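# Move an unpowered, floppy robot arm to another desk

## Task

Carry the 5.7 kg spare robot arm, whose unpowered joints swing loosely, from its desk to the other desk and lay it down there. Success requires that it ends at rest, fully on the desk with nothing hanging past any edge, and stays that way without the robot holding it. No part of it may drop freely by more than a few centimetres at any point. At the end the robot must have released it and backed away, and must itself be upright, neither fallen nor tilted.

## Robot and tools

Robot: a wheeled base with a vertical column, a tilting head carrying two cameras, and two six-joint arms (left, right), each ending in a two-finger gripper. Folded, as at the start, it measures 0.73 m long, 0.62 m wide and 1.88 m tall, and its front sits 0.40 m ahead of the column. The base only drives straight or turns in place; it cannot strafe.

Frames: the base frame has its origin on the floor under the column, midway between the drive wheels, with x forward, y left and z up. left_hand and right_hand are reported in it, in metres. Each is the point where the fingers meet; the tips reach 8 mm past it. quat_wxyz maps (0,0,1) onto the finger direction, and the hand's y axis runs along the opening. The odometry frame is the base frame as it stood when the scene began. base_odometry is computed from wheel rotation, so slipping shows up as travel. Its heading is in radians, -3.142 to 3.142, positive to the left.

execute_actions: "actions" is a list holding one action or none. An empty list only reports state and images. "cameras" picks images: cam_head_left, cam_head_right, nav_camera (896x504) and cam_left_wrist, cam_right_wrist (616x616 fisheye). Omitted, null or ["all"] gives every camera; [] gives none. An action may contain:
- "base": exactly one relative command. translate_m is a distance in metres from the current spot, -3 to 3, positive forward. rotate_rad is a turn in radians, -3.2 to 3.2, positive counter-clockwise seen from above.
- "joints": a single object covering the head and both arms, one number per named joint, each an absolute target (not an offset). Ranges: head_tilt_rad -0.61 to 1.308 (0 about level, positive down); joint1 -2.879 to 2.879; joint2 0 to 3.141; joint3 0 to 3.019; joint4 -1.692 to 1.57; joint5 -1.57 to 1.57 (positive swings the hand to the robot's right); joint6 -2.094 to 2.094 (positive rolls clockwise seen from behind); gripper_m 0 to 0.093 metres of fingertip gap. Names take a left_ or right_ prefix, e.g. left_joint2_rad.
- "speeds": optional caps for this action only, translate_m 0.05 to 0.8 m/s and rotate_rad 0.1 to 1 rad/s (defaults are the maxima). Arms ignore it.
All motions of an action begin at once. An action lasts at most 15 s, and a base move needing over 8.667 s is refused. Any unknown key or out-of-range number rejects the whole call with no motion. Joints you omit may keep pushing toward earlier targets.

Arm geometry: with left joint1 at -1.57 (right at 1.57) and joints 5, 6 at 0, the arm lies in a forward vertical plane 0.23 m beside the column. With a = j2 - 0.35, b = 1.05 + j2 - j3, c = b - j4 (c = 1.57 means fingers straight down), the hand point is about 0.12 + 0.39 sin a + 0.38 cos b + 0.25 cos c ahead and 1.46 + 0.39 cos a - 0.38 sin b - 0.25 sin c up (e.g. j2, j3, j4 = 0.93, 0.78, 0.14 gives 0.60 ahead, 1.21 up). Real hands sag lower and nearer the column, up to 5 cm, about 12 cm under heavy or far loads. Reach is about 1 m from the shoulder, no lower than 0.47 m; the floor is out of reach. Per arm, fingers down: about 3.2 kg near 0.4 m ahead at 0.65 to 1.2 m high; 2 kg out to 0.6 m; 1 kg out to 0.8 m at 0.9 to 1.2 m. A gripper holds roughly 2 to 6 kg. The 5.7 kg object likely needs both arms and short reaches. Fingers are 7 cm long; the gripper body is 10 cm wide, 7 cm thick. To grip, command an opening smaller than the object; off_target is then normal. An opening staying 0.002 m or more above target means something is held.

wait: "seconds" 0 to 10; nothing new is commanded. zoom_image: "camera" and "region" [x0, y0, x1, y1] in pixels from the top-left, at most 504x504, on an image from the latest result. finished_scene: "scene" is the current scene's integer; it is final and reports success. Replying without a tool call ends everything.

Results: base_status and joint_status give each motion's outcome: done (within tolerance; for the base, wheels turned fully even if slipping), off_target (stopped short, may still push), contact_stop (base wheel stalled), time_out (arm ran out of time; keeps a target close to where it stands), not_followed (a safety check withheld arm targets, shown with "joint command not followed" and a cause line), limit_stop_at_motor_heat. on_its_own covers uncommanded behaviour; "held at" is a target, not a position. motor_effort lists only left_wheel and right_wheel in percent (positive pushes forward), peak in brackets; readings are noisy. wheel_motors_off is 1 while wheels are cut out. base_tilt is in degrees, forward and right positive. If turned_by_wheels and turned_by_imu differ by over about 4% and at least 0.05 rad, the base hit something or slipped. Motor temperatures list each arm's joints; MOTOR HOT appears from 85 °C, and at 100 °C that arm and gripper go limp (OVER-TEMPERATURE FAULT).

Cautions: never let the object drop or slide off. Keep the arms from striking or squeezing each other; the safety check misses grippers and arms near the centre line. After contact_stop, reverse 0.05 m before anything else. Desk tops 0.30 to 1.20 m high can slide over the base housing and hit the column. Pushing hard for about 3 s cuts the wheels for 2 s. To relieve a straining arm, resend its reported positions, though a loaded arm then sinks about 1 cm per kg. Changes under about 0.03 rad (0.08 for joints 2 and 3) may not move; for gentle contact step 0.05 rad per call from your last target. To clear not_followed, move the offending joints back at least 0.05 rad. Camera calibration lists intrinsics and base-frame poses per camera; expect small errors, larger for wrist cameras.

Each tool is called after "Emit:" as a command line: name --argument value for each argument, lists and objects as JSON in quotes; but a table of rows of numbers goes row by row, as --pt "numbers of a row", without its own name.

## Session

Emit:
execute_actions --actions '[]'

Scene clock: 0.00 s.
Motor temperatures (°C, as the motors report them): left_arm=[27 25 26 29 28 28] | right_arm=[27 25 27 28 28 28]
base_odometry: x=+0.000 y=+0.000 heading=+0.000 (m, m, rad; odometry frame)
turned_by_wheels: +0.000 (rad since the last result)
turned_by_imu: +0.000 (rad since the last result)
base_tilt: forward=+0.3 right=-0.5 (deg)
base_status: not commanded
joint_positions: head_tilt_rad=+0.878 left_joint1_rad=-1.575 left_joint2_rad=+0.875 left_joint3_rad=+0.381 left_joint4_rad=-0.962 left_joint5_rad=-0.055 left_joint6_rad=+0.047 left_gripper_m=+0.094 right_joint1_rad=+1.561 right_joint2_rad=+0.884 right_joint3_rad=+0.386 right_joint4_rad=-0.918 right_joint5_rad=+0.040 right_joint6_rad=-0.053 right_gripper_m=+0.094
joint_status: not commanded
wheel_motors_off: 0
motor_effort: left_wheel=+2 right_wheel=-1 (%)
left_hand: x=+0.1324 y=+0.2332 z=+1.2604 quat_wxyz=(+0.449, -0.035, -0.893, -0.013) (m; base frame)
right_hand: x=+0.1396 y=-0.2344 z=+1.2508 quat_wxyz=(+0.432, +0.028, -0.901, +0.009) (m; base frame)
pictures: cam_head_left, cam_head_right, cam_left_wrist, cam_right_wrist, nav_camera
Images, in order (width x height): cam_head_left 896x504, cam_head_right 896x504, cam_left_wrist 616x616, cam_right_wrist 616x616, nav_camera 896x504.

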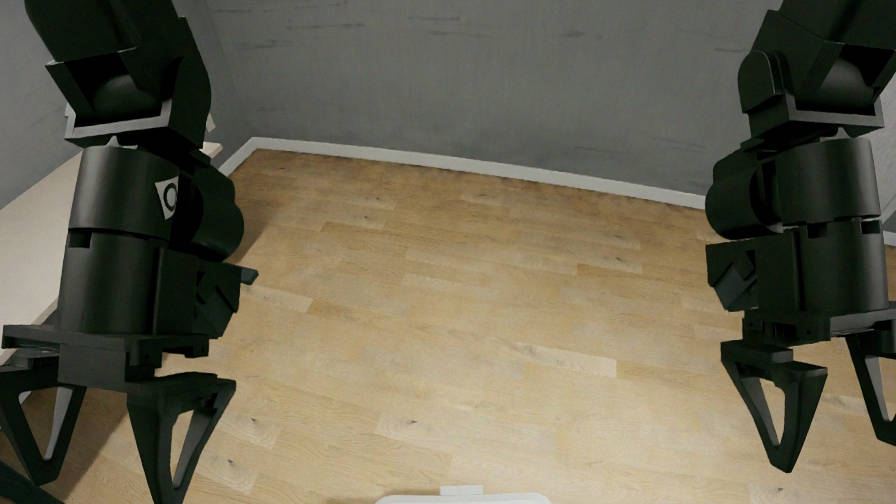

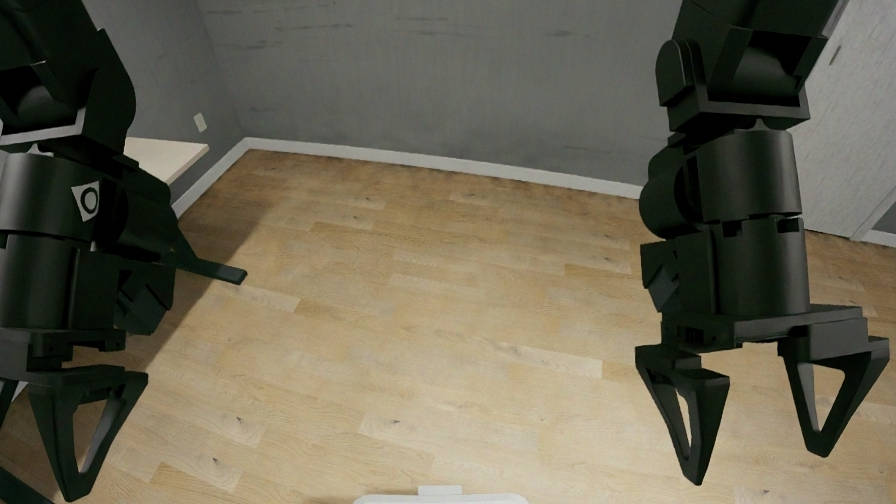

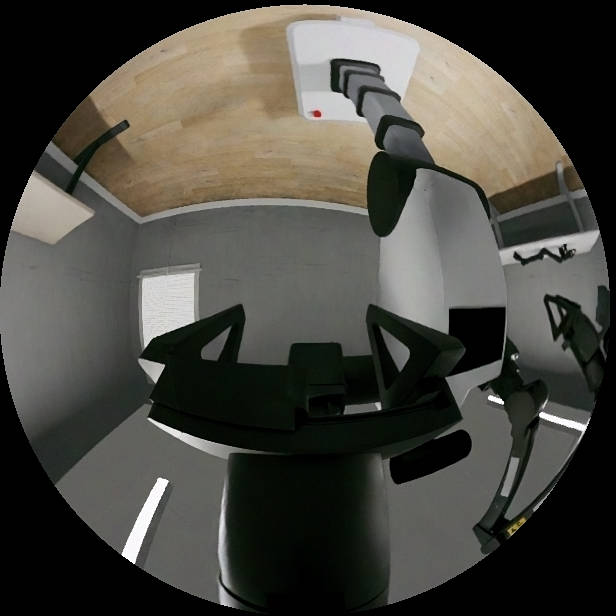

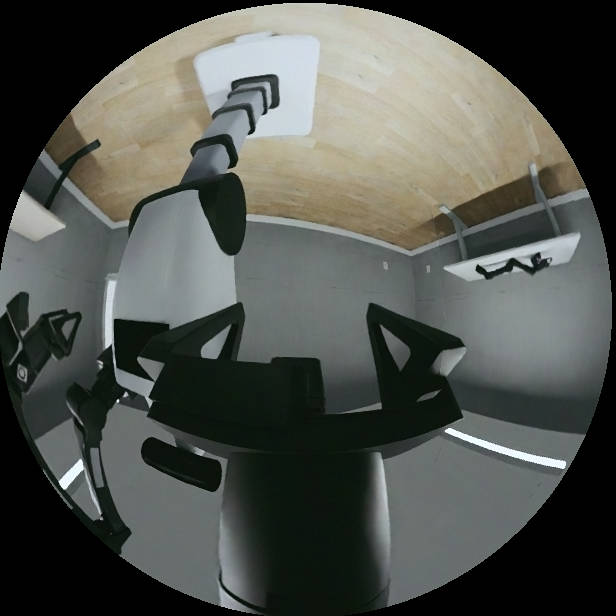

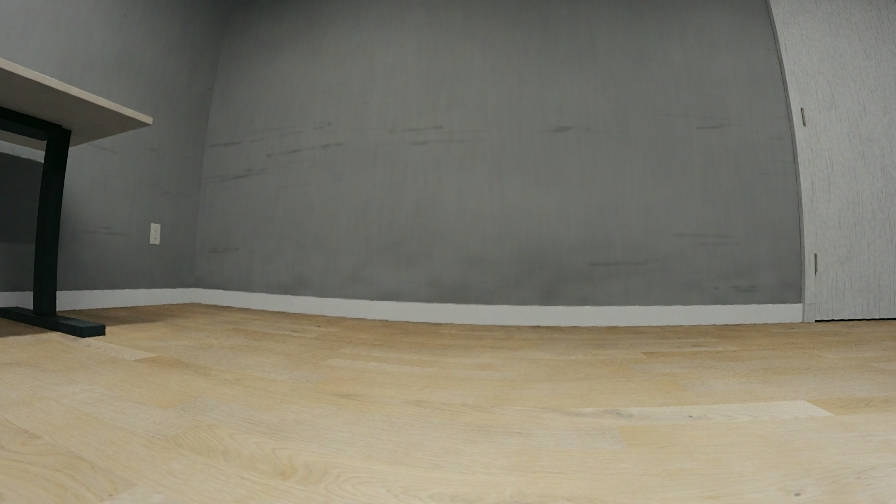

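Emit:
execute_actions --actions '[{"base":{"rotate_rad":-1.7},"joints":{"head_tilt_rad":0.5}}]' --cameras '["cam_head_left","cam_head_right","nav_camera"]'

Scene clock: 5.10 s.
Motor temperatures (°C, as the motors report them): left_arm=[27 26 26 29 28 28] | right_arm=[27 25 27 28 28 28]
base_odometry: x=+0.000 y=+0.000 heading=-1.700 (m, m, rad; odometry frame)
turned_by_wheels: -1.700 (rad since the last result)
turned_by_imu: -1.716 (rad since the last result)
base_tilt: forward=+0.1 right=-0.4 (deg)
base_status: done
joint_positions: head_tilt_rad=+0.518 left_joint1_rad=-1.575 left_joint2_rad=+0.875 left_joint3_rad=+0.381 left_joint4_rad=-0.962 left_joint5_rad=-0.055 left_joint6_rad=+0.047 left_gripper_m=+0.094 right_joint1_rad=+1.561 right_joint2_rad=+0.884 right_joint3_rad=+0.386 right_joint4_rad=-0.918 right_joint5_rad=+0.040 right_joint6_rad=-0.053 right_gripper_m=+0.094
joint_status: all done
wheel_motors_off: 0
motor_effort: left_wheel=+1(37) right_wheel=+0(26) (%)
left_hand: x=+0.1324 y=+0.2332 z=+1.2604 quat_wxyz=(+0.449, -0.035, -0.893, -0.013) (m; base frame)
right_hand: x=+0.1396 y=-0.2344 z=+1.2508 quat_wxyz=(+0.432, +0.028, -0.901, +0.009) (m; base frame)
pictures: cam_head_left, cam_head_right, nav_camera
camera_calibration (this result's frames):
cam_head_left: T_world_to_cam=[[-0.00356595, -0.999936, -0.010724, 0.0452706], [-0.429861, 0.0112155, -0.902826, 1.41049], [0.902888, 0.00139042, -0.429873, 0.554872], [0, 0, 0, 1]] pos_world=[0.105487, 0.0286768, 1.51243]
cam_head_right: T_world_to_cam=[[-0.0147552, -0.999825, -0.0115061, -0.0222123], [-0.421824, 0.0166576, -0.906525, 1.41029], [0.906557, -0.00852243, -0.421996, 0.537605], [0, 0, 0, 1]] pos_world=[0.107197, -0.0411187, 1.50507]
Images, in order (width x height): cam_head_left 896x504, cam_head_right 896x504, nav_camera 896x504.

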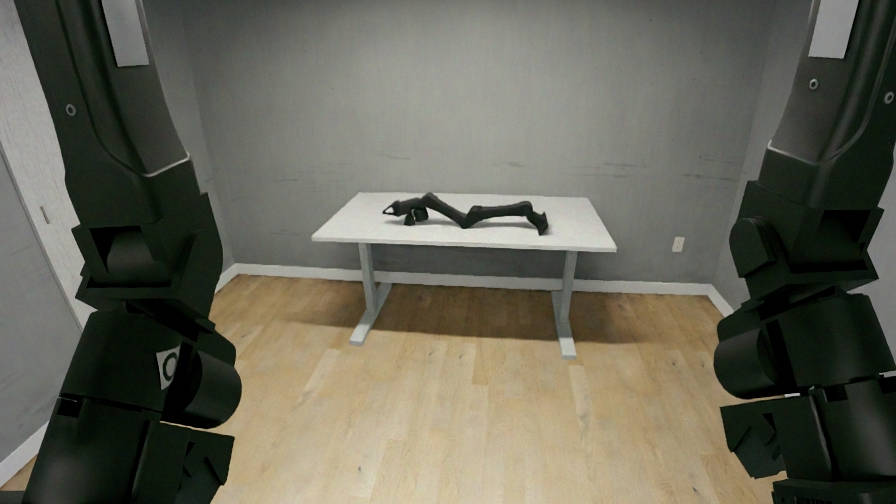

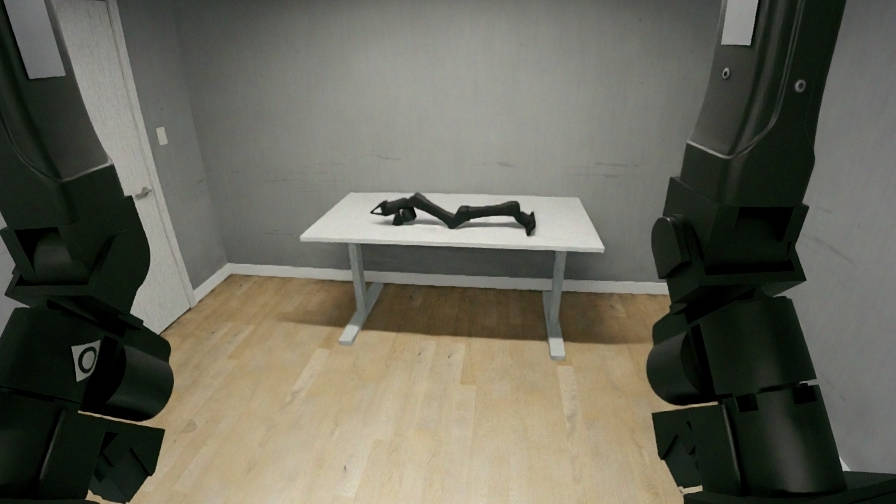

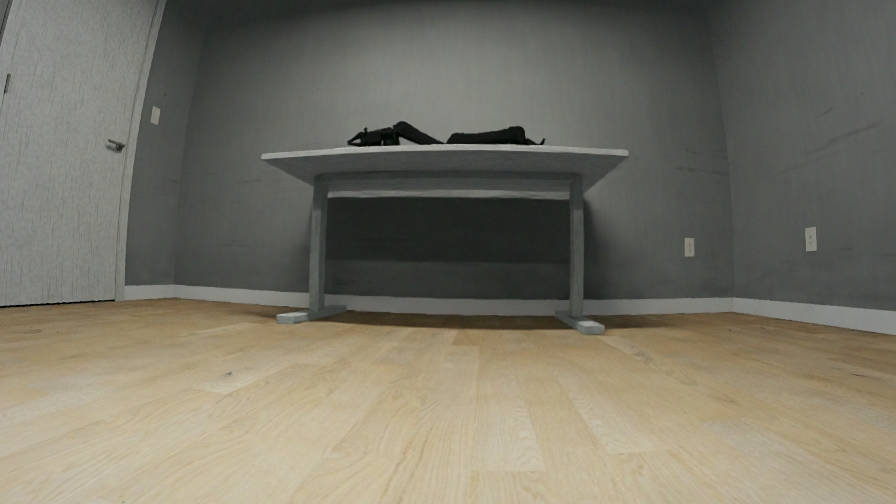

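Emit:
execute_actions --actions '[{"base":{"translate_m":1.0},"joints":{"head_tilt_rad":0.75,"left_joint2_rad":1.47,"left_joint3_rad":0.89,"left_joint4_rad":0.06,"left_joint1_rad":-1.57,"left_joint5_rad":0,"left_joint6_rad":1.57,"right_joint2_rad":1.47,"right_joint3_rad":0.89,"right_joint4_rad":0.06,"right_joint1_rad":1.57,"right_joint5_rad":0,"right_joint6_rad":1.57}}]'

Scene clock: 27.67 s.
Motor temperatures (°C, as the motors report them): left_arm=[27 26 26 29 28 28] | right_arm=[27 26 27 28 28 28]
base_odometry: x=-0.129 y=-0.992 heading=-1.699 (m, m, rad; odometry frame)
turned_by_wheels: +0.000 (rad since the last result)
turned_by_imu: -0.003 (rad since the last result)
base_tilt: forward=+0.1 right=-0.4 (deg)
base_status: done
joint_positions: head_tilt_rad=+0.753 left_joint1_rad=-1.575 left_joint2_rad=+1.476 left_joint3_rad=+0.891 left_joint4_rad=+0.047 left_joint5_rad=-0.003 left_joint6_rad=+1.563 left_gripper_m=+0.094 right_joint1_rad=+1.564 right_joint2_rad=+1.476 right_joint3_rad=+0.891 right_joint4_rad=+0.050 right_joint5_rad=+0.001 right_joint6_rad=+1.563 right_gripper_m=+0.094
joint_status: all done
wheel_motors_off: 0
motor_effort: left_wheel=+1(53) right_wheel=+0(45) (%)
left_hand: x=+0.4449 y=+0.2226 z=+0.9935 quat_wxyz=(+0.005, -0.705, -0.709, +0.005) (m; base frame)
right_hand: x=+0.4458 y=-0.2294 z=+0.9933 quat_wxyz=(+0.001, -0.705, -0.709, +0.006) (m; base frame)
pictures: cam_head_left, cam_head_right, cam_left_wrist, cam_right_wrist, nav_camera
camera_calibration (this result's frames):
cam_head_left: T_world_to_cam=[[-0.00596202, -0.999936, -0.00960081, 0.0436606], [-0.628024, 0.0112155, -0.778113, 1.22834], [0.778171, 0.00139042, -0.628051, 0.866302], [0, 0, 0, 1]] pos_world=[0.0975552, 0.0286768, 1.50029]
cam_head_right: T_world_to_cam=[[-0.0170264, -0.999825, -0.00775939, -0.0278686], [-0.621068, 0.0166576, -0.783579, 1.23092], [0.783571, -0.00852243, -0.621243, 0.850594], [0, 0, 0, 1]] pos_world=[0.0975075, -0.0411187, 1.49273]
cam_left_wrist: T_world_to_cam=[[-0.999957, -0.00183519, 0.00904702, 0.433788], [0.00382253, 0.809753, 0.586758, -0.763461], [-0.00840266, 0.586768, -0.809711, 0.800184], [0, 0, 0, 1]] pos_world=[0.443412, 0.149488, 1.09196]
cam_right_wrist: T_world_to_cam=[[-0.999936, -0.00503203, 0.0101096, 0.437018], [0.00186554, 0.809324, 0.587359, -0.398059], [-0.0111376, 0.58734, -0.809263, 1.06466], [0, 0, 0, 1]] pos_world=[0.44959, -0.300959, 1.09097]
Images, in order (width x height): cam_head_left 896x504, cam_head_right 896x504, cam_left_wrist 616x616, cam_right_wrist 616x616, nav_camera 896x504.

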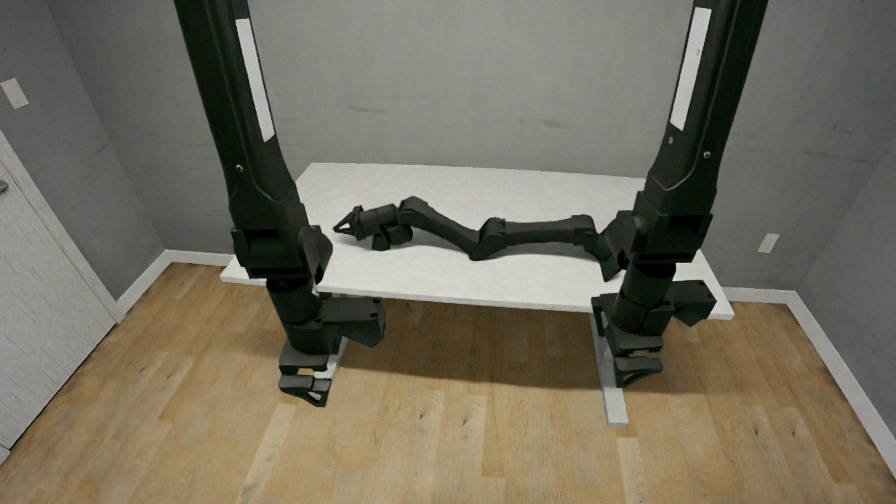

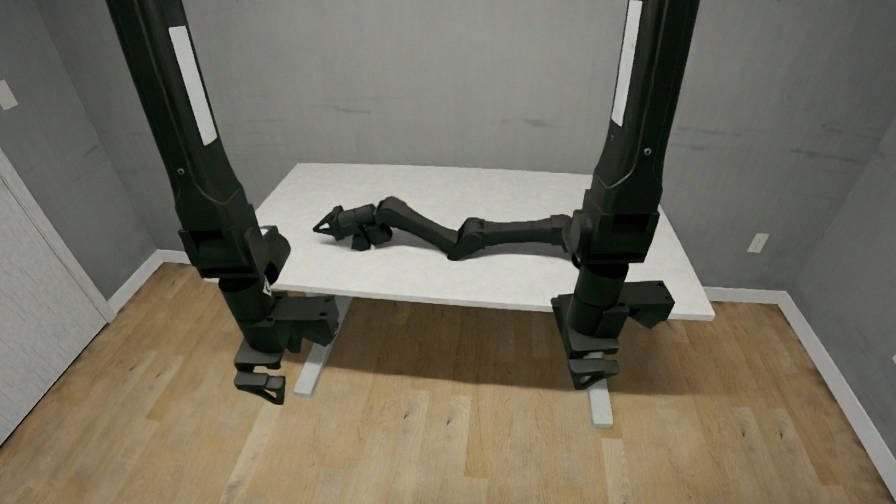

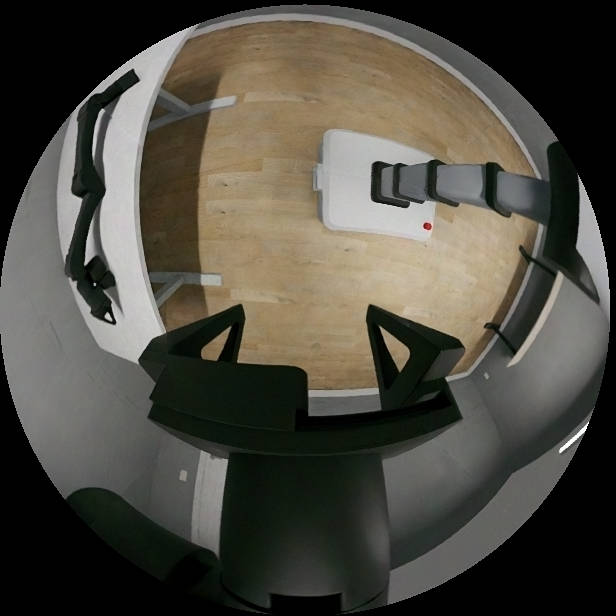

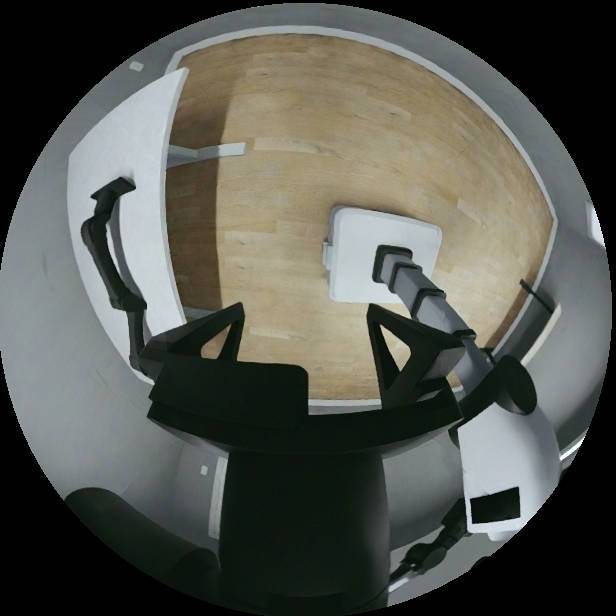

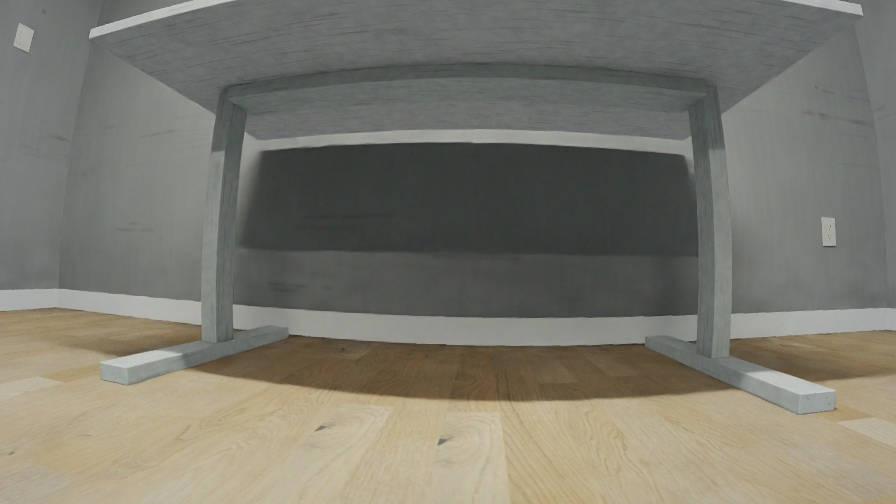

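Emit:
execute_actions --actions '[{"base":{"rotate_rad":-0.15}}]' --cameras '[]'

Emit:
execute_actions --actions '[{"base":{"translate_m":0.5}}]' --cameras '[]'

Emit:
execute_actions --actions '[{"base":{"rotate_rad":0.065},"joints":{"head_tilt_rad":1.0}}]'

Scene clock: 42.10 s.
Motor temperatures (°C, as the motors report them): left_arm=[27 27 26 29 28 28] | right_arm=[27 27 27 28 28 28]
base_odometry: x=-0.129 y=-0.992 heading=-1.848 (m, m, rad; odometry frame)
turned_by_wheels: -0.149 (rad since the last result)
turned_by_imu: -0.148 (rad since the last result)
base_tilt: forward=+0.2 right=-0.4 (deg)
base_status: done
joint_positions: head_tilt_rad=+0.753 left_joint1_rad=-1.575 left_joint2_rad=+1.476 left_joint3_rad=+0.891 left_joint4_rad=+0.047 left_joint5_rad=-0.002 left_joint6_rad=+1.563 left_gripper_m=+0.094 right_joint1_rad=+1.569 right_joint2_rad=+1.476 right_joint3_rad=+0.891 right_joint4_rad=+0.050 right_joint5_rad=+0.001 right_joint6_rad=+1.563 right_gripper_m=+0.094
joint_status: not commanded
wheel_motors_off: 0
motor_effort: left_wheel=+0(39) right_wheel=+0(38) (%)
left_hand: x=+0.4449 y=+0.2224 z=+0.9935 quat_wxyz=(+0.004, -0.705, -0.709, +0.006) (m; base frame)
right_hand: x=+0.4458 y=-0.2269 z=+0.9933 quat_wxyz=(+0.003, -0.705, -0.709, +0.005) (m; base frame)
pictures: none
No camera images: the call's "cameras" was empty. Leave "cameras" out to get every camera's image.

Scene clock: 44.63 s.
Motor temperatures (°C, as the motors report them): left_arm=[27 27 26 29 28 28] | right_arm=[27 27 27 28 28 28]
base_odometry: x=-0.266 y=-1.473 heading=-1.848 (m, m, rad; odometry frame)
turned_by_wheels: +0.000 (rad since the last result)
turned_by_imu: -0.002 (rad since the last result)
base_tilt: forward=+0.1 right=-0.5 (deg)
base_status: done
joint_positions: head_tilt_rad=+0.753 left_joint1_rad=-1.575 left_joint2_rad=+1.475 left_joint3_rad=+0.892 left_joint4_rad=+0.048 left_joint5_rad=-0.002 left_joint6_rad=+1.563 left_gripper_m=+0.094 right_joint1_rad=+1.569 right_joint2_rad=+1.475 right_joint3_rad=+0.892 right_joint4_rad=+0.051 right_joint5_rad=+0.001 right_joint6_rad=+1.563 right_gripper_m=+0.094
joint_status: not commanded
wheel_motors_off: 0
motor_effort: left_wheel=+0(42) right_wheel=+0(48) (%)
left_hand: x=+0.4462 y=+0.2224 z=+0.9937 quat_wxyz=(+0.003, -0.705, -0.709, +0.005) (m; base frame)
right_hand: x=+0.4470 y=-0.2269 z=+0.9936 quat_wxyz=(+0.002, -0.705, -0.709, +0.004) (m; base frame)
pictures: none
No camera images: the call's "cameras" was empty. Leave "cameras" out to get every camera's image.

Scene clock: 45.50 s.
Motor temperatures (°C, as the motors report them): left_arm=[27 27 26 29 28 28] | right_arm=[27 27 27 28 28 28]
base_odometry: x=-0.266 y=-1.473 heading=-1.785 (m, m, rad; odometry frame)
turned_by_wheels: +0.064 (rad since the last result)
turned_by_imu: +0.065 (rad since the last result)
base_tilt: forward=+0.2 right=-0.3 (deg)
base_status: done
joint_positions: head_tilt_rad=+1.000 left_joint1_rad=-1.575 left_joint2_rad=+1.475 left_joint3_rad=+0.892 left_joint4_rad=+0.048 left_joint5_rad=-0.002 left_joint6_rad=+1.563 left_gripper_m=+0.094 right_joint1_rad=+1.570 right_joint2_rad=+1.475 right_joint3_rad=+0.892 right_joint4_rad=+0.051 right_joint5_rad=+0.001 right_joint6_rad=+1.563 right_gripper_m=+0.094
joint_status: all done
wheel_motors_off: 0
motor_effort: left_wheel=-1(36) right_wheel=+0(32) (%)
left_hand: x=+0.4462 y=+0.2224 z=+0.9937 quat_wxyz=(+0.003, -0.705, -0.709, +0.005) (m; base frame)
right_hand: x=+0.4470 y=-0.2260 z=+0.9936 quat_wxyz=(+0.002, -0.704, -0.710, +0.003) (m; base frame)
pictures: cam_head_left, cam_head_right, cam_left_wrist, cam_right_wrist, nav_camera
camera_calibration (this result's frames):
cam_head_left: T_world_to_cam=[[-0.00812708, -0.999936, -0.00785313, 0.0410774], [-0.799106, 0.0112155, -0.601085, 0.964269], [0.601135, 0.00139042, -0.799147, 1.13864], [0, 0, 0, 1]] pos_world=[0.0864107, 0.0286768, 1.48987]
cam_head_right: T_world_to_cam=[[-0.0184062, -0.999825, -0.00336416, -0.0345683], [-0.793697, 0.0166576, -0.608085, 0.969287], [0.608035, -0.00852243, -0.793865, 1.12521], [0, 0, 0, 1]] pos_world=[0.0845183, -0.0411187, 1.48256]
cam_left_wrist: T_world_to_cam=[[-0.999978, -0.00184865, 0.00637985, 0.437706], [0.00224178, 0.810204, 0.586144, -0.762267], [-0.00625255, 0.586145, -0.810182, 0.800092], [0, 0, 0, 1]] pos_world=[0.444408, 0.149431, 1.09223]
cam_right_wrist: T_world_to_cam=[[-0.999941, -0.00794423, 0.00740416, 0.440267], [-0.00202381, 0.806181, 0.591666, -0.404265], [-0.0106694, 0.591616, -0.806149, 1.0606], [0, 0, 0, 1]] pos_world=[0.450739, -0.298062, 1.09094]
Images, in order (width x height): cam_head_left 896x504, cam_head_right 896x504, cam_left_wrist 616x616, cam_right_wrist 616x616, nav_camera 896x504.

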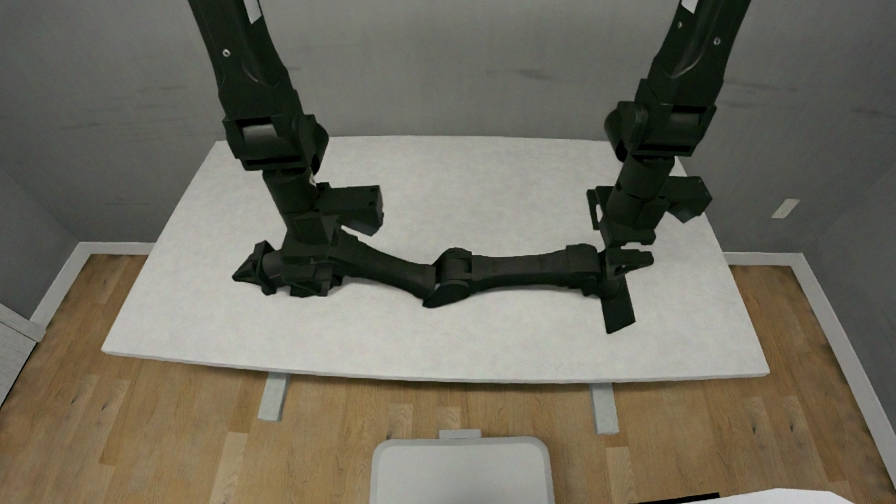

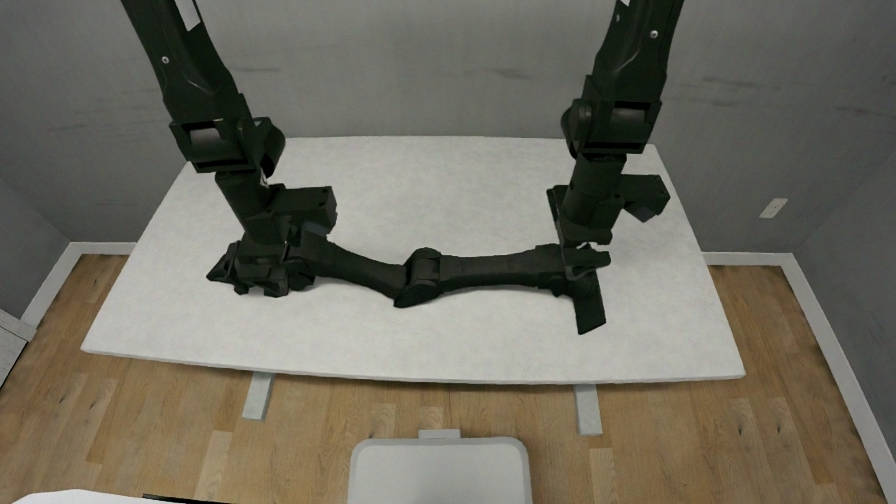

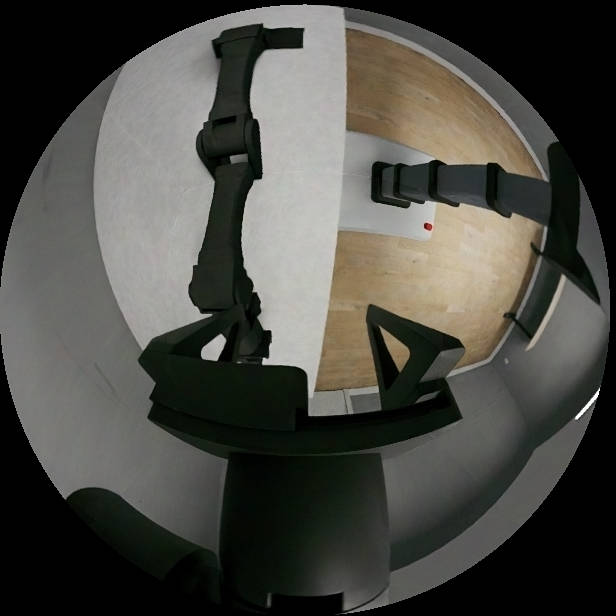

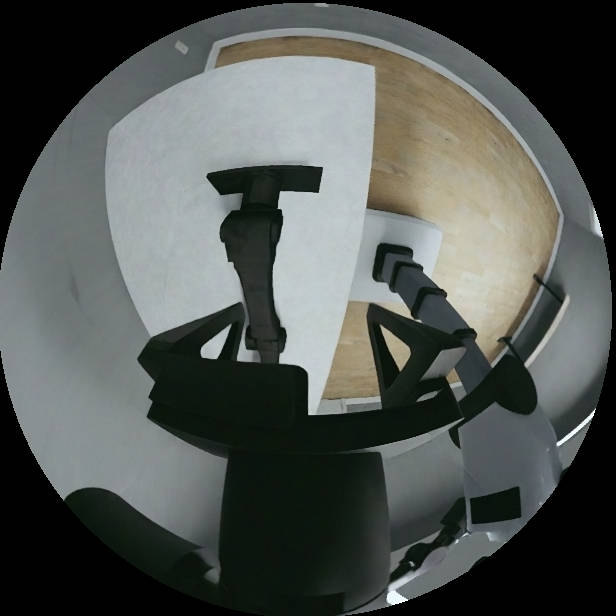

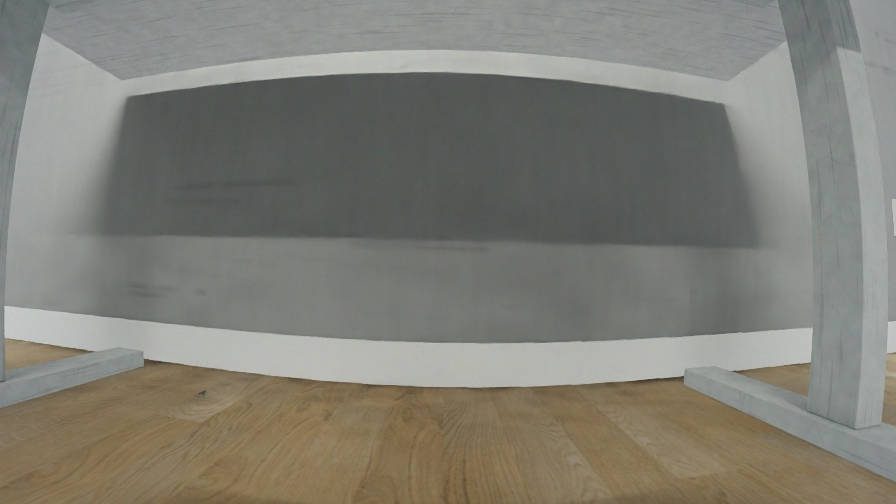

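Emit:
execute_actions --actions '[{"base":{"translate_m":0.1},"joints":{"head_tilt_rad":1.15,"right_joint6_rad":-1.57,"right_joint1_rad":1.62,"left_joint1_rad":-1.61},"speeds":{"translate_m":0.2}}]'

Scene clock: 72.77 s.
Motor temperatures (°C, as the motors report them): left_arm=[27 28 26 29 28 28] | right_arm=[27 28 27 28 28 28]
base_odometry: x=-0.287 y=-1.571 heading=-1.784 (m, m, rad; odometry frame)
turned_by_wheels: +0.001 (rad since the last result)
turned_by_imu: +0.001 (rad since the last result)
base_tilt: forward=+0.1 right=-0.4 (deg)
base_status: done
joint_positions: head_tilt_rad=+1.149 left_joint1_rad=-1.603 left_joint2_rad=+1.474 left_joint3_rad=+0.892 left_joint4_rad=+0.048 left_joint5_rad=-0.002 left_joint6_rad=+1.563 left_gripper_m=+0.094 right_joint1_rad=+1.625 right_joint2_rad=+1.474 right_joint3_rad=+0.892 right_joint4_rad=+0.051 right_joint5_rad=+0.000 right_joint6_rad=-1.563 right_gripper_m=+0.094
joint_status: all done
wheel_motors_off: 0
motor_effort: left_wheel=+1(52) right_wheel=-1(35) (%)
left_hand: x=+0.4464 y=+0.2062 z=+0.9942 quat_wxyz=(-0.005, -0.710, -0.704, +0.013) (m; base frame)
right_hand: x=+0.4467 y=-0.1941 z=+0.9946 quat_wxyz=(-0.014, +0.714, -0.700, -0.019) (m; base frame)
pictures: cam_head_left, cam_head_right, cam_left_wrist, cam_right_wrist, nav_camera
camera_calibration (this result's frames):
cam_head_left: T_world_to_cam=[[-0.0092034, -0.999936, -0.00655886, 0.039138], [-0.879524, 0.0112155, -0.475722, 0.77523], [0.475765, 0.00139042, -0.879571, 1.26876], [0, 0, 0, 1]] pos_world=[0.0785608, 0.0286768, 1.48502]
cam_head_right: T_world_to_cam=[[-0.0187017, -0.999825, -0.000592869, -0.0388213], [-0.875215, 0.0166576, -0.483448, 0.781421], [0.483373, -0.00852243, -0.875373, 1.25696], [0, 0, 0, 1]] pos_world=[0.0756029, -0.0411187, 1.47807]
cam_left_wrist: T_world_to_cam=[[-0.999906, 0.0125879, 0.00548223, 0.435761], [0.013479, 0.823997, 0.566434, -0.737663], [0.00261287, 0.566454, -0.824089, 0.823954], [0, 0, 0, 1]] pos_world=[0.44351, 0.135614, 1.09446]
cam_right_wrist: T_world_to_cam=[[0.999761, 0.020218, -0.0082653, -0.43207], [0.0214056, -0.831635, 0.55491, -0.722355], [0.00434547, -0.554954, -0.83187, 0.838835], [0, 0, 0, 1]] pos_world=[0.443784, -0.126486, 1.09507]
Images, in order (width x height): cam_head_left 896x504, cam_head_right 896x504, cam_left_wrist 616x616, cam_right_wrist 616x616, nav_camera 896x504.

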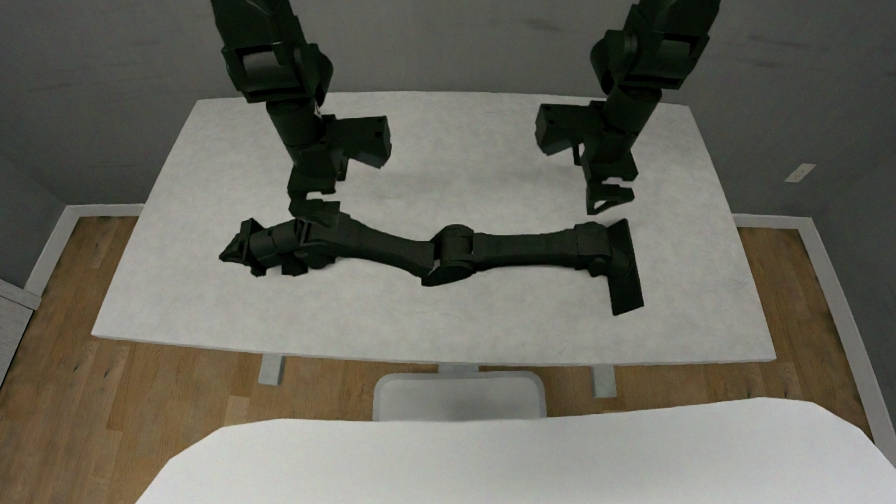

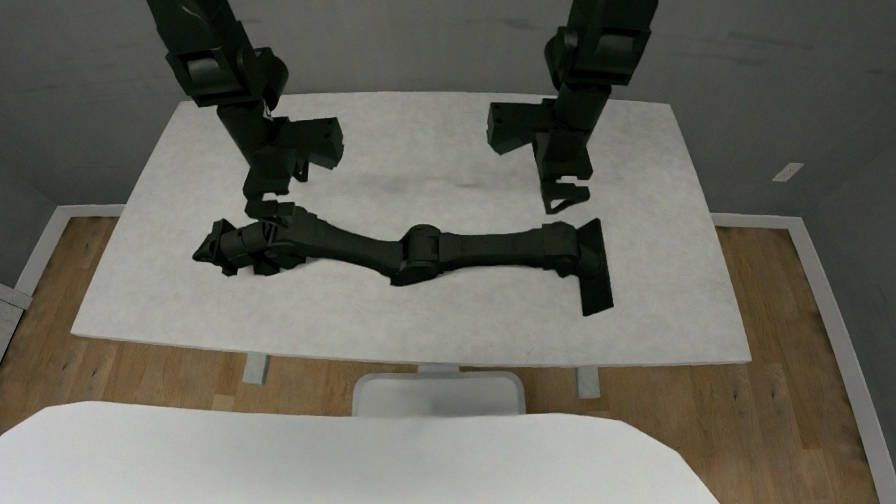

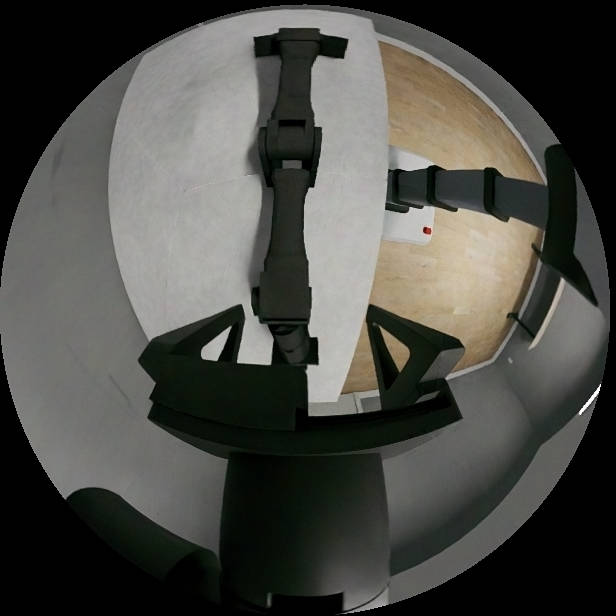

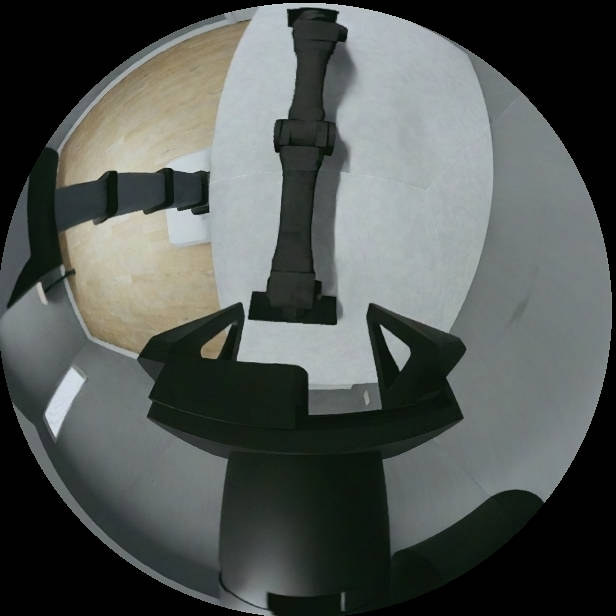

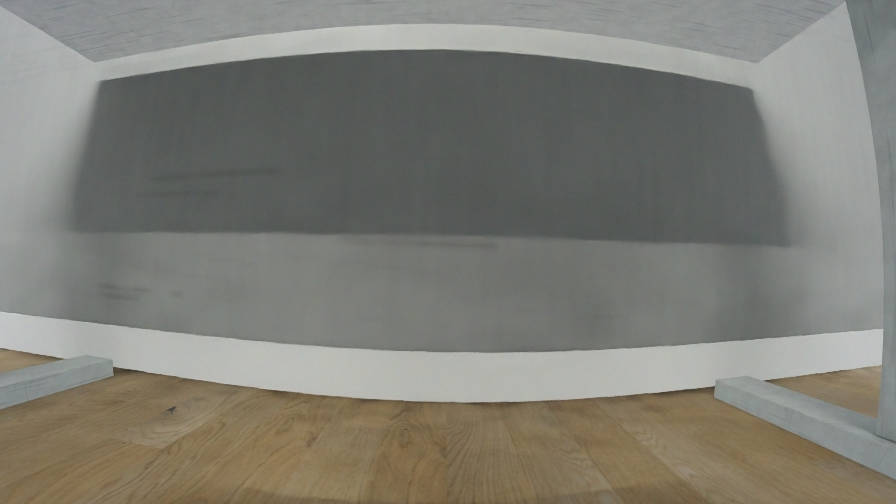

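Emit:
execute_actions --actions '[{"joints":{"left_joint2_rad":1.856,"left_joint3_rad":1.179,"left_joint4_rad":0.157,"right_joint2_rad":1.856,"right_joint3_rad":1.179,"right_joint4_rad":0.157}}]' --cameras '["cam_head_left","cam_left_wrist","cam_right_wrist"]'

Scene clock: 81.90 s.
Motor temperatures (°C, as the motors report them): left_arm=[27 28 26 29 28 28] | right_arm=[27 29 27 28 28 28]
base_odometry: x=-0.287 y=-1.571 heading=-1.784 (m, m, rad; odometry frame)
turned_by_wheels: +0.000 (rad since the last result)
turned_by_imu: +0.000 (rad since the last result)
base_tilt: forward=+0.0 right=-0.4 (deg)
base_status: not commanded
joint_positions: head_tilt_rad=+1.149 left_joint1_rad=-1.603 left_joint2_rad=+1.858 left_joint3_rad=+1.183 left_joint4_rad=+0.162 left_joint5_rad=-0.002 left_joint6_rad=+1.569 left_gripper_m=+0.094 right_joint1_rad=+1.625 right_joint2_rad=+1.867 right_joint3_rad=+1.174 right_joint4_rad=+0.154 right_joint5_rad=-0.002 right_joint6_rad=-1.564 right_gripper_m=+0.094
joint_status: all done
wheel_motors_off: 0
motor_effort: left_wheel=+2(3) right_wheel=-1(3) (%)
left_hand: x=+0.4525 y=+0.2023 z=+0.8557 quat_wxyz=(-0.013, -0.712, -0.702, +0.005) (m; base frame)
right_hand: x=+0.4394 y=-0.1874 z=+0.8537 quat_wxyz=(-0.011, +0.714, -0.700, -0.023) (m; base frame)
pictures: cam_head_left, cam_left_wrist, cam_right_wrist
camera_calibration (this result's frames):
cam_head_left: T_world_to_cam=[[-0.0092034, -0.999936, -0.00655886, 0.039138], [-0.879524, 0.0112155, -0.475722, 0.77523], [0.475765, 0.00139042, -0.879571, 1.26876], [0, 0, 0, 1]] pos_world=[0.0785608, 0.0286768, 1.48502]
cam_left_wrist: T_world_to_cam=[[-0.999726, 0.0177364, -0.0152555, 0.459316], [0.00597009, 0.823919, 0.566676, -0.652876], [0.0226201, 0.566429, -0.8238, 0.702677], [0, 0, 0, 1]] pos_world=[0.447194, 0.131754, 0.955841]
cam_right_wrist: T_world_to_cam=[[0.999654, 0.0209542, -0.0158809, -0.419351], [0.0262418, -0.832563, 0.553308, -0.639405], [-0.00162769, -0.553533, -0.832825, 0.729141], [0, 0, 0, 1]] pos_world=[0.437172, -0.119954, 0.954375]
Images, in order (width x height): cam_head_left 896x504, cam_left_wrist 616x616, cam_right_wrist 616x616.

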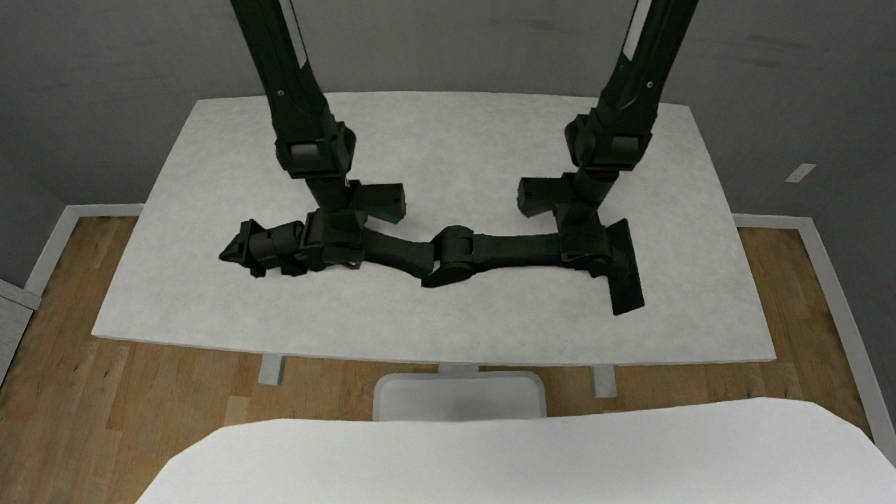

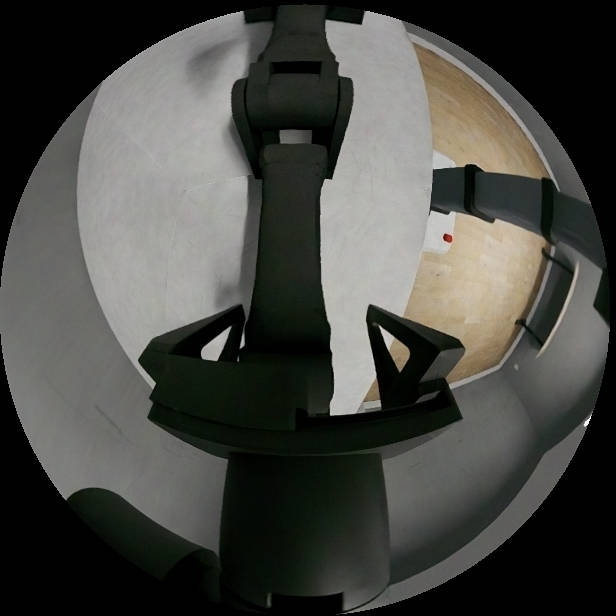

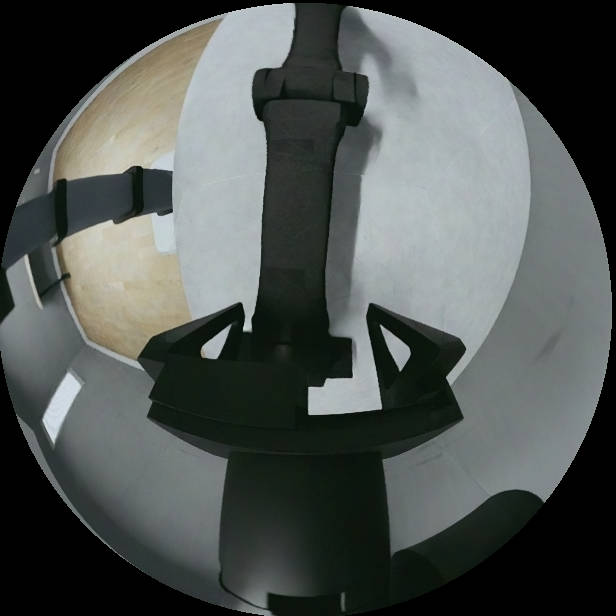

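Emit:
execute_actions --actions '[{"joints":{"left_joint1_rad":-1.645,"left_joint4_rad":0.23,"right_joint1_rad":1.655,"right_joint4_rad":0.11}}]' --cameras '["cam_head_left","cam_left_wrist","cam_right_wrist"]'

Scene clock: 95.70 s.
Motor temperatures (°C, as the motors report them): left_arm=[27 29 26 29 28 28] | right_arm=[27 29 27 28 28 28]
base_odometry: x=-0.287 y=-1.571 heading=-1.784 (m, m, rad; odometry frame)
turned_by_wheels: +0.000 (rad since the last result)
turned_by_imu: +0.000 (rad since the last result)
base_tilt: forward=+0.1 right=-0.4 (deg)
base_status: not commanded
joint_positions: head_tilt_rad=+1.149 left_joint1_rad=-1.641 left_joint2_rad=+1.858 left_joint3_rad=+1.183 left_joint4_rad=+0.216 left_joint5_rad=-0.002 left_joint6_rad=+1.569 left_gripper_m=+0.094 right_joint1_rad=+1.657 right_joint2_rad=+1.867 right_joint3_rad=+1.174 right_joint4_rad=+0.119 right_joint5_rad=-0.001 right_joint6_rad=-1.564 right_gripper_m=+0.094
joint_status: all done
wheel_motors_off: 0
motor_effort: left_wheel=+2(2) right_wheel=-1(1) (%)
left_hand: x=+0.4653 y=+0.1749 z=+0.8574 quat_wxyz=(-0.044, -0.717, -0.695, -0.002) (m; base frame)
right_hand: x=+0.4305 y=-0.1652 z=+0.8556 quat_wxyz=(-0.009, +0.720, -0.693, -0.044) (m; base frame)
pictures: cam_head_left, cam_left_wrist, cam_right_wrist
camera_calibration (this result's frames):
cam_head_left: T_world_to_cam=[[-0.0092034, -0.999936, -0.00655886, 0.039138], [-0.879524, 0.0112155, -0.475722, 0.77523], [0.475765, 0.00139042, -0.879571, 1.26876], [0, 0, 0, 1]] pos_world=[0.0785608, 0.0286768, 1.48502]
cam_left_wrist: T_world_to_cam=[[-0.99694, 0.0328674, -0.0709208, 0.516406], [-0.0104403, 0.843184, 0.537524, -0.602059], [0.0774663, 0.53662, -0.840261, 0.713137], [0, 0, 0, 1]] pos_world=[0.453296, 0.10799, 0.959466]
cam_right_wrist: T_world_to_cam=[[0.99798, 0.0401035, -0.049271, -0.378392], [0.060155, -0.845918, 0.529909, -0.61851], [-0.020428, -0.531802, -0.846622, 0.766464], [0, 0, 0, 1]] pos_world=[0.430492, -0.100427, 0.958016]
Images, in order (width x height): cam_head_left 896x504, cam_left_wrist 616x616, cam_right_wrist 616x616.

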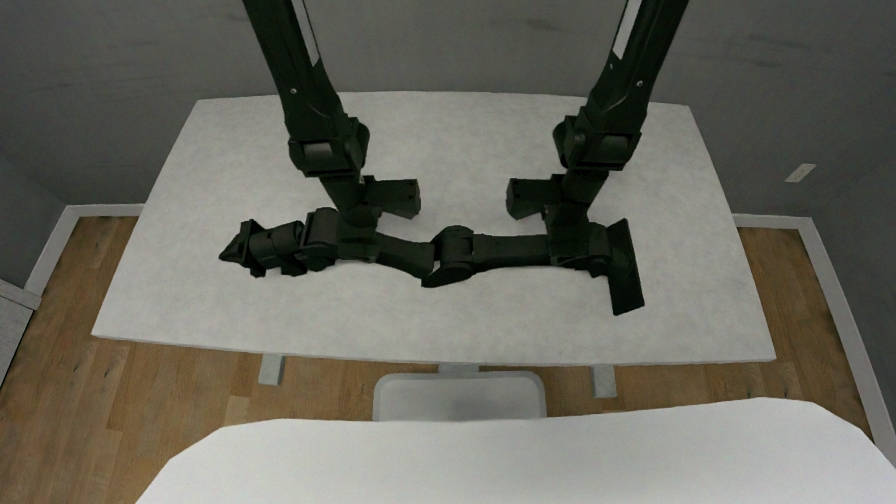

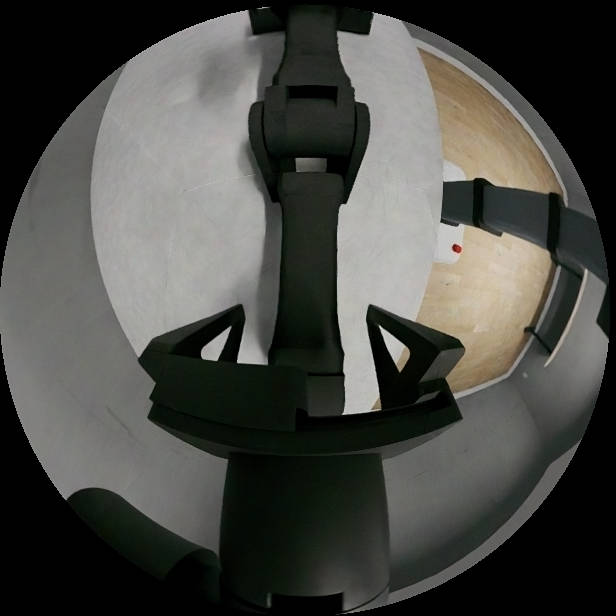

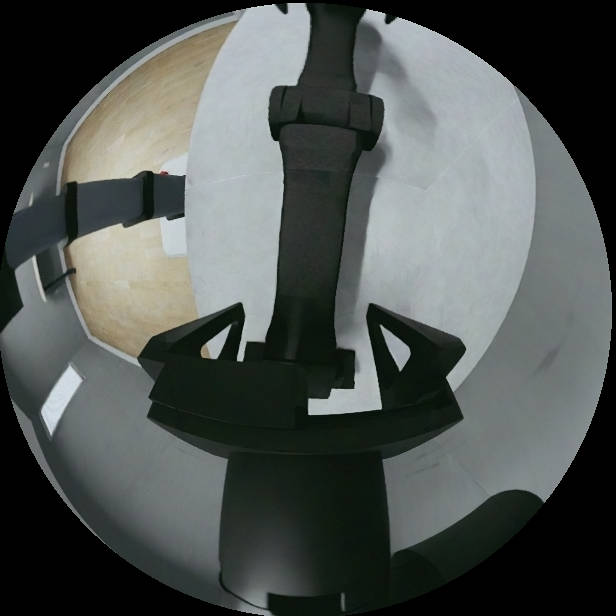

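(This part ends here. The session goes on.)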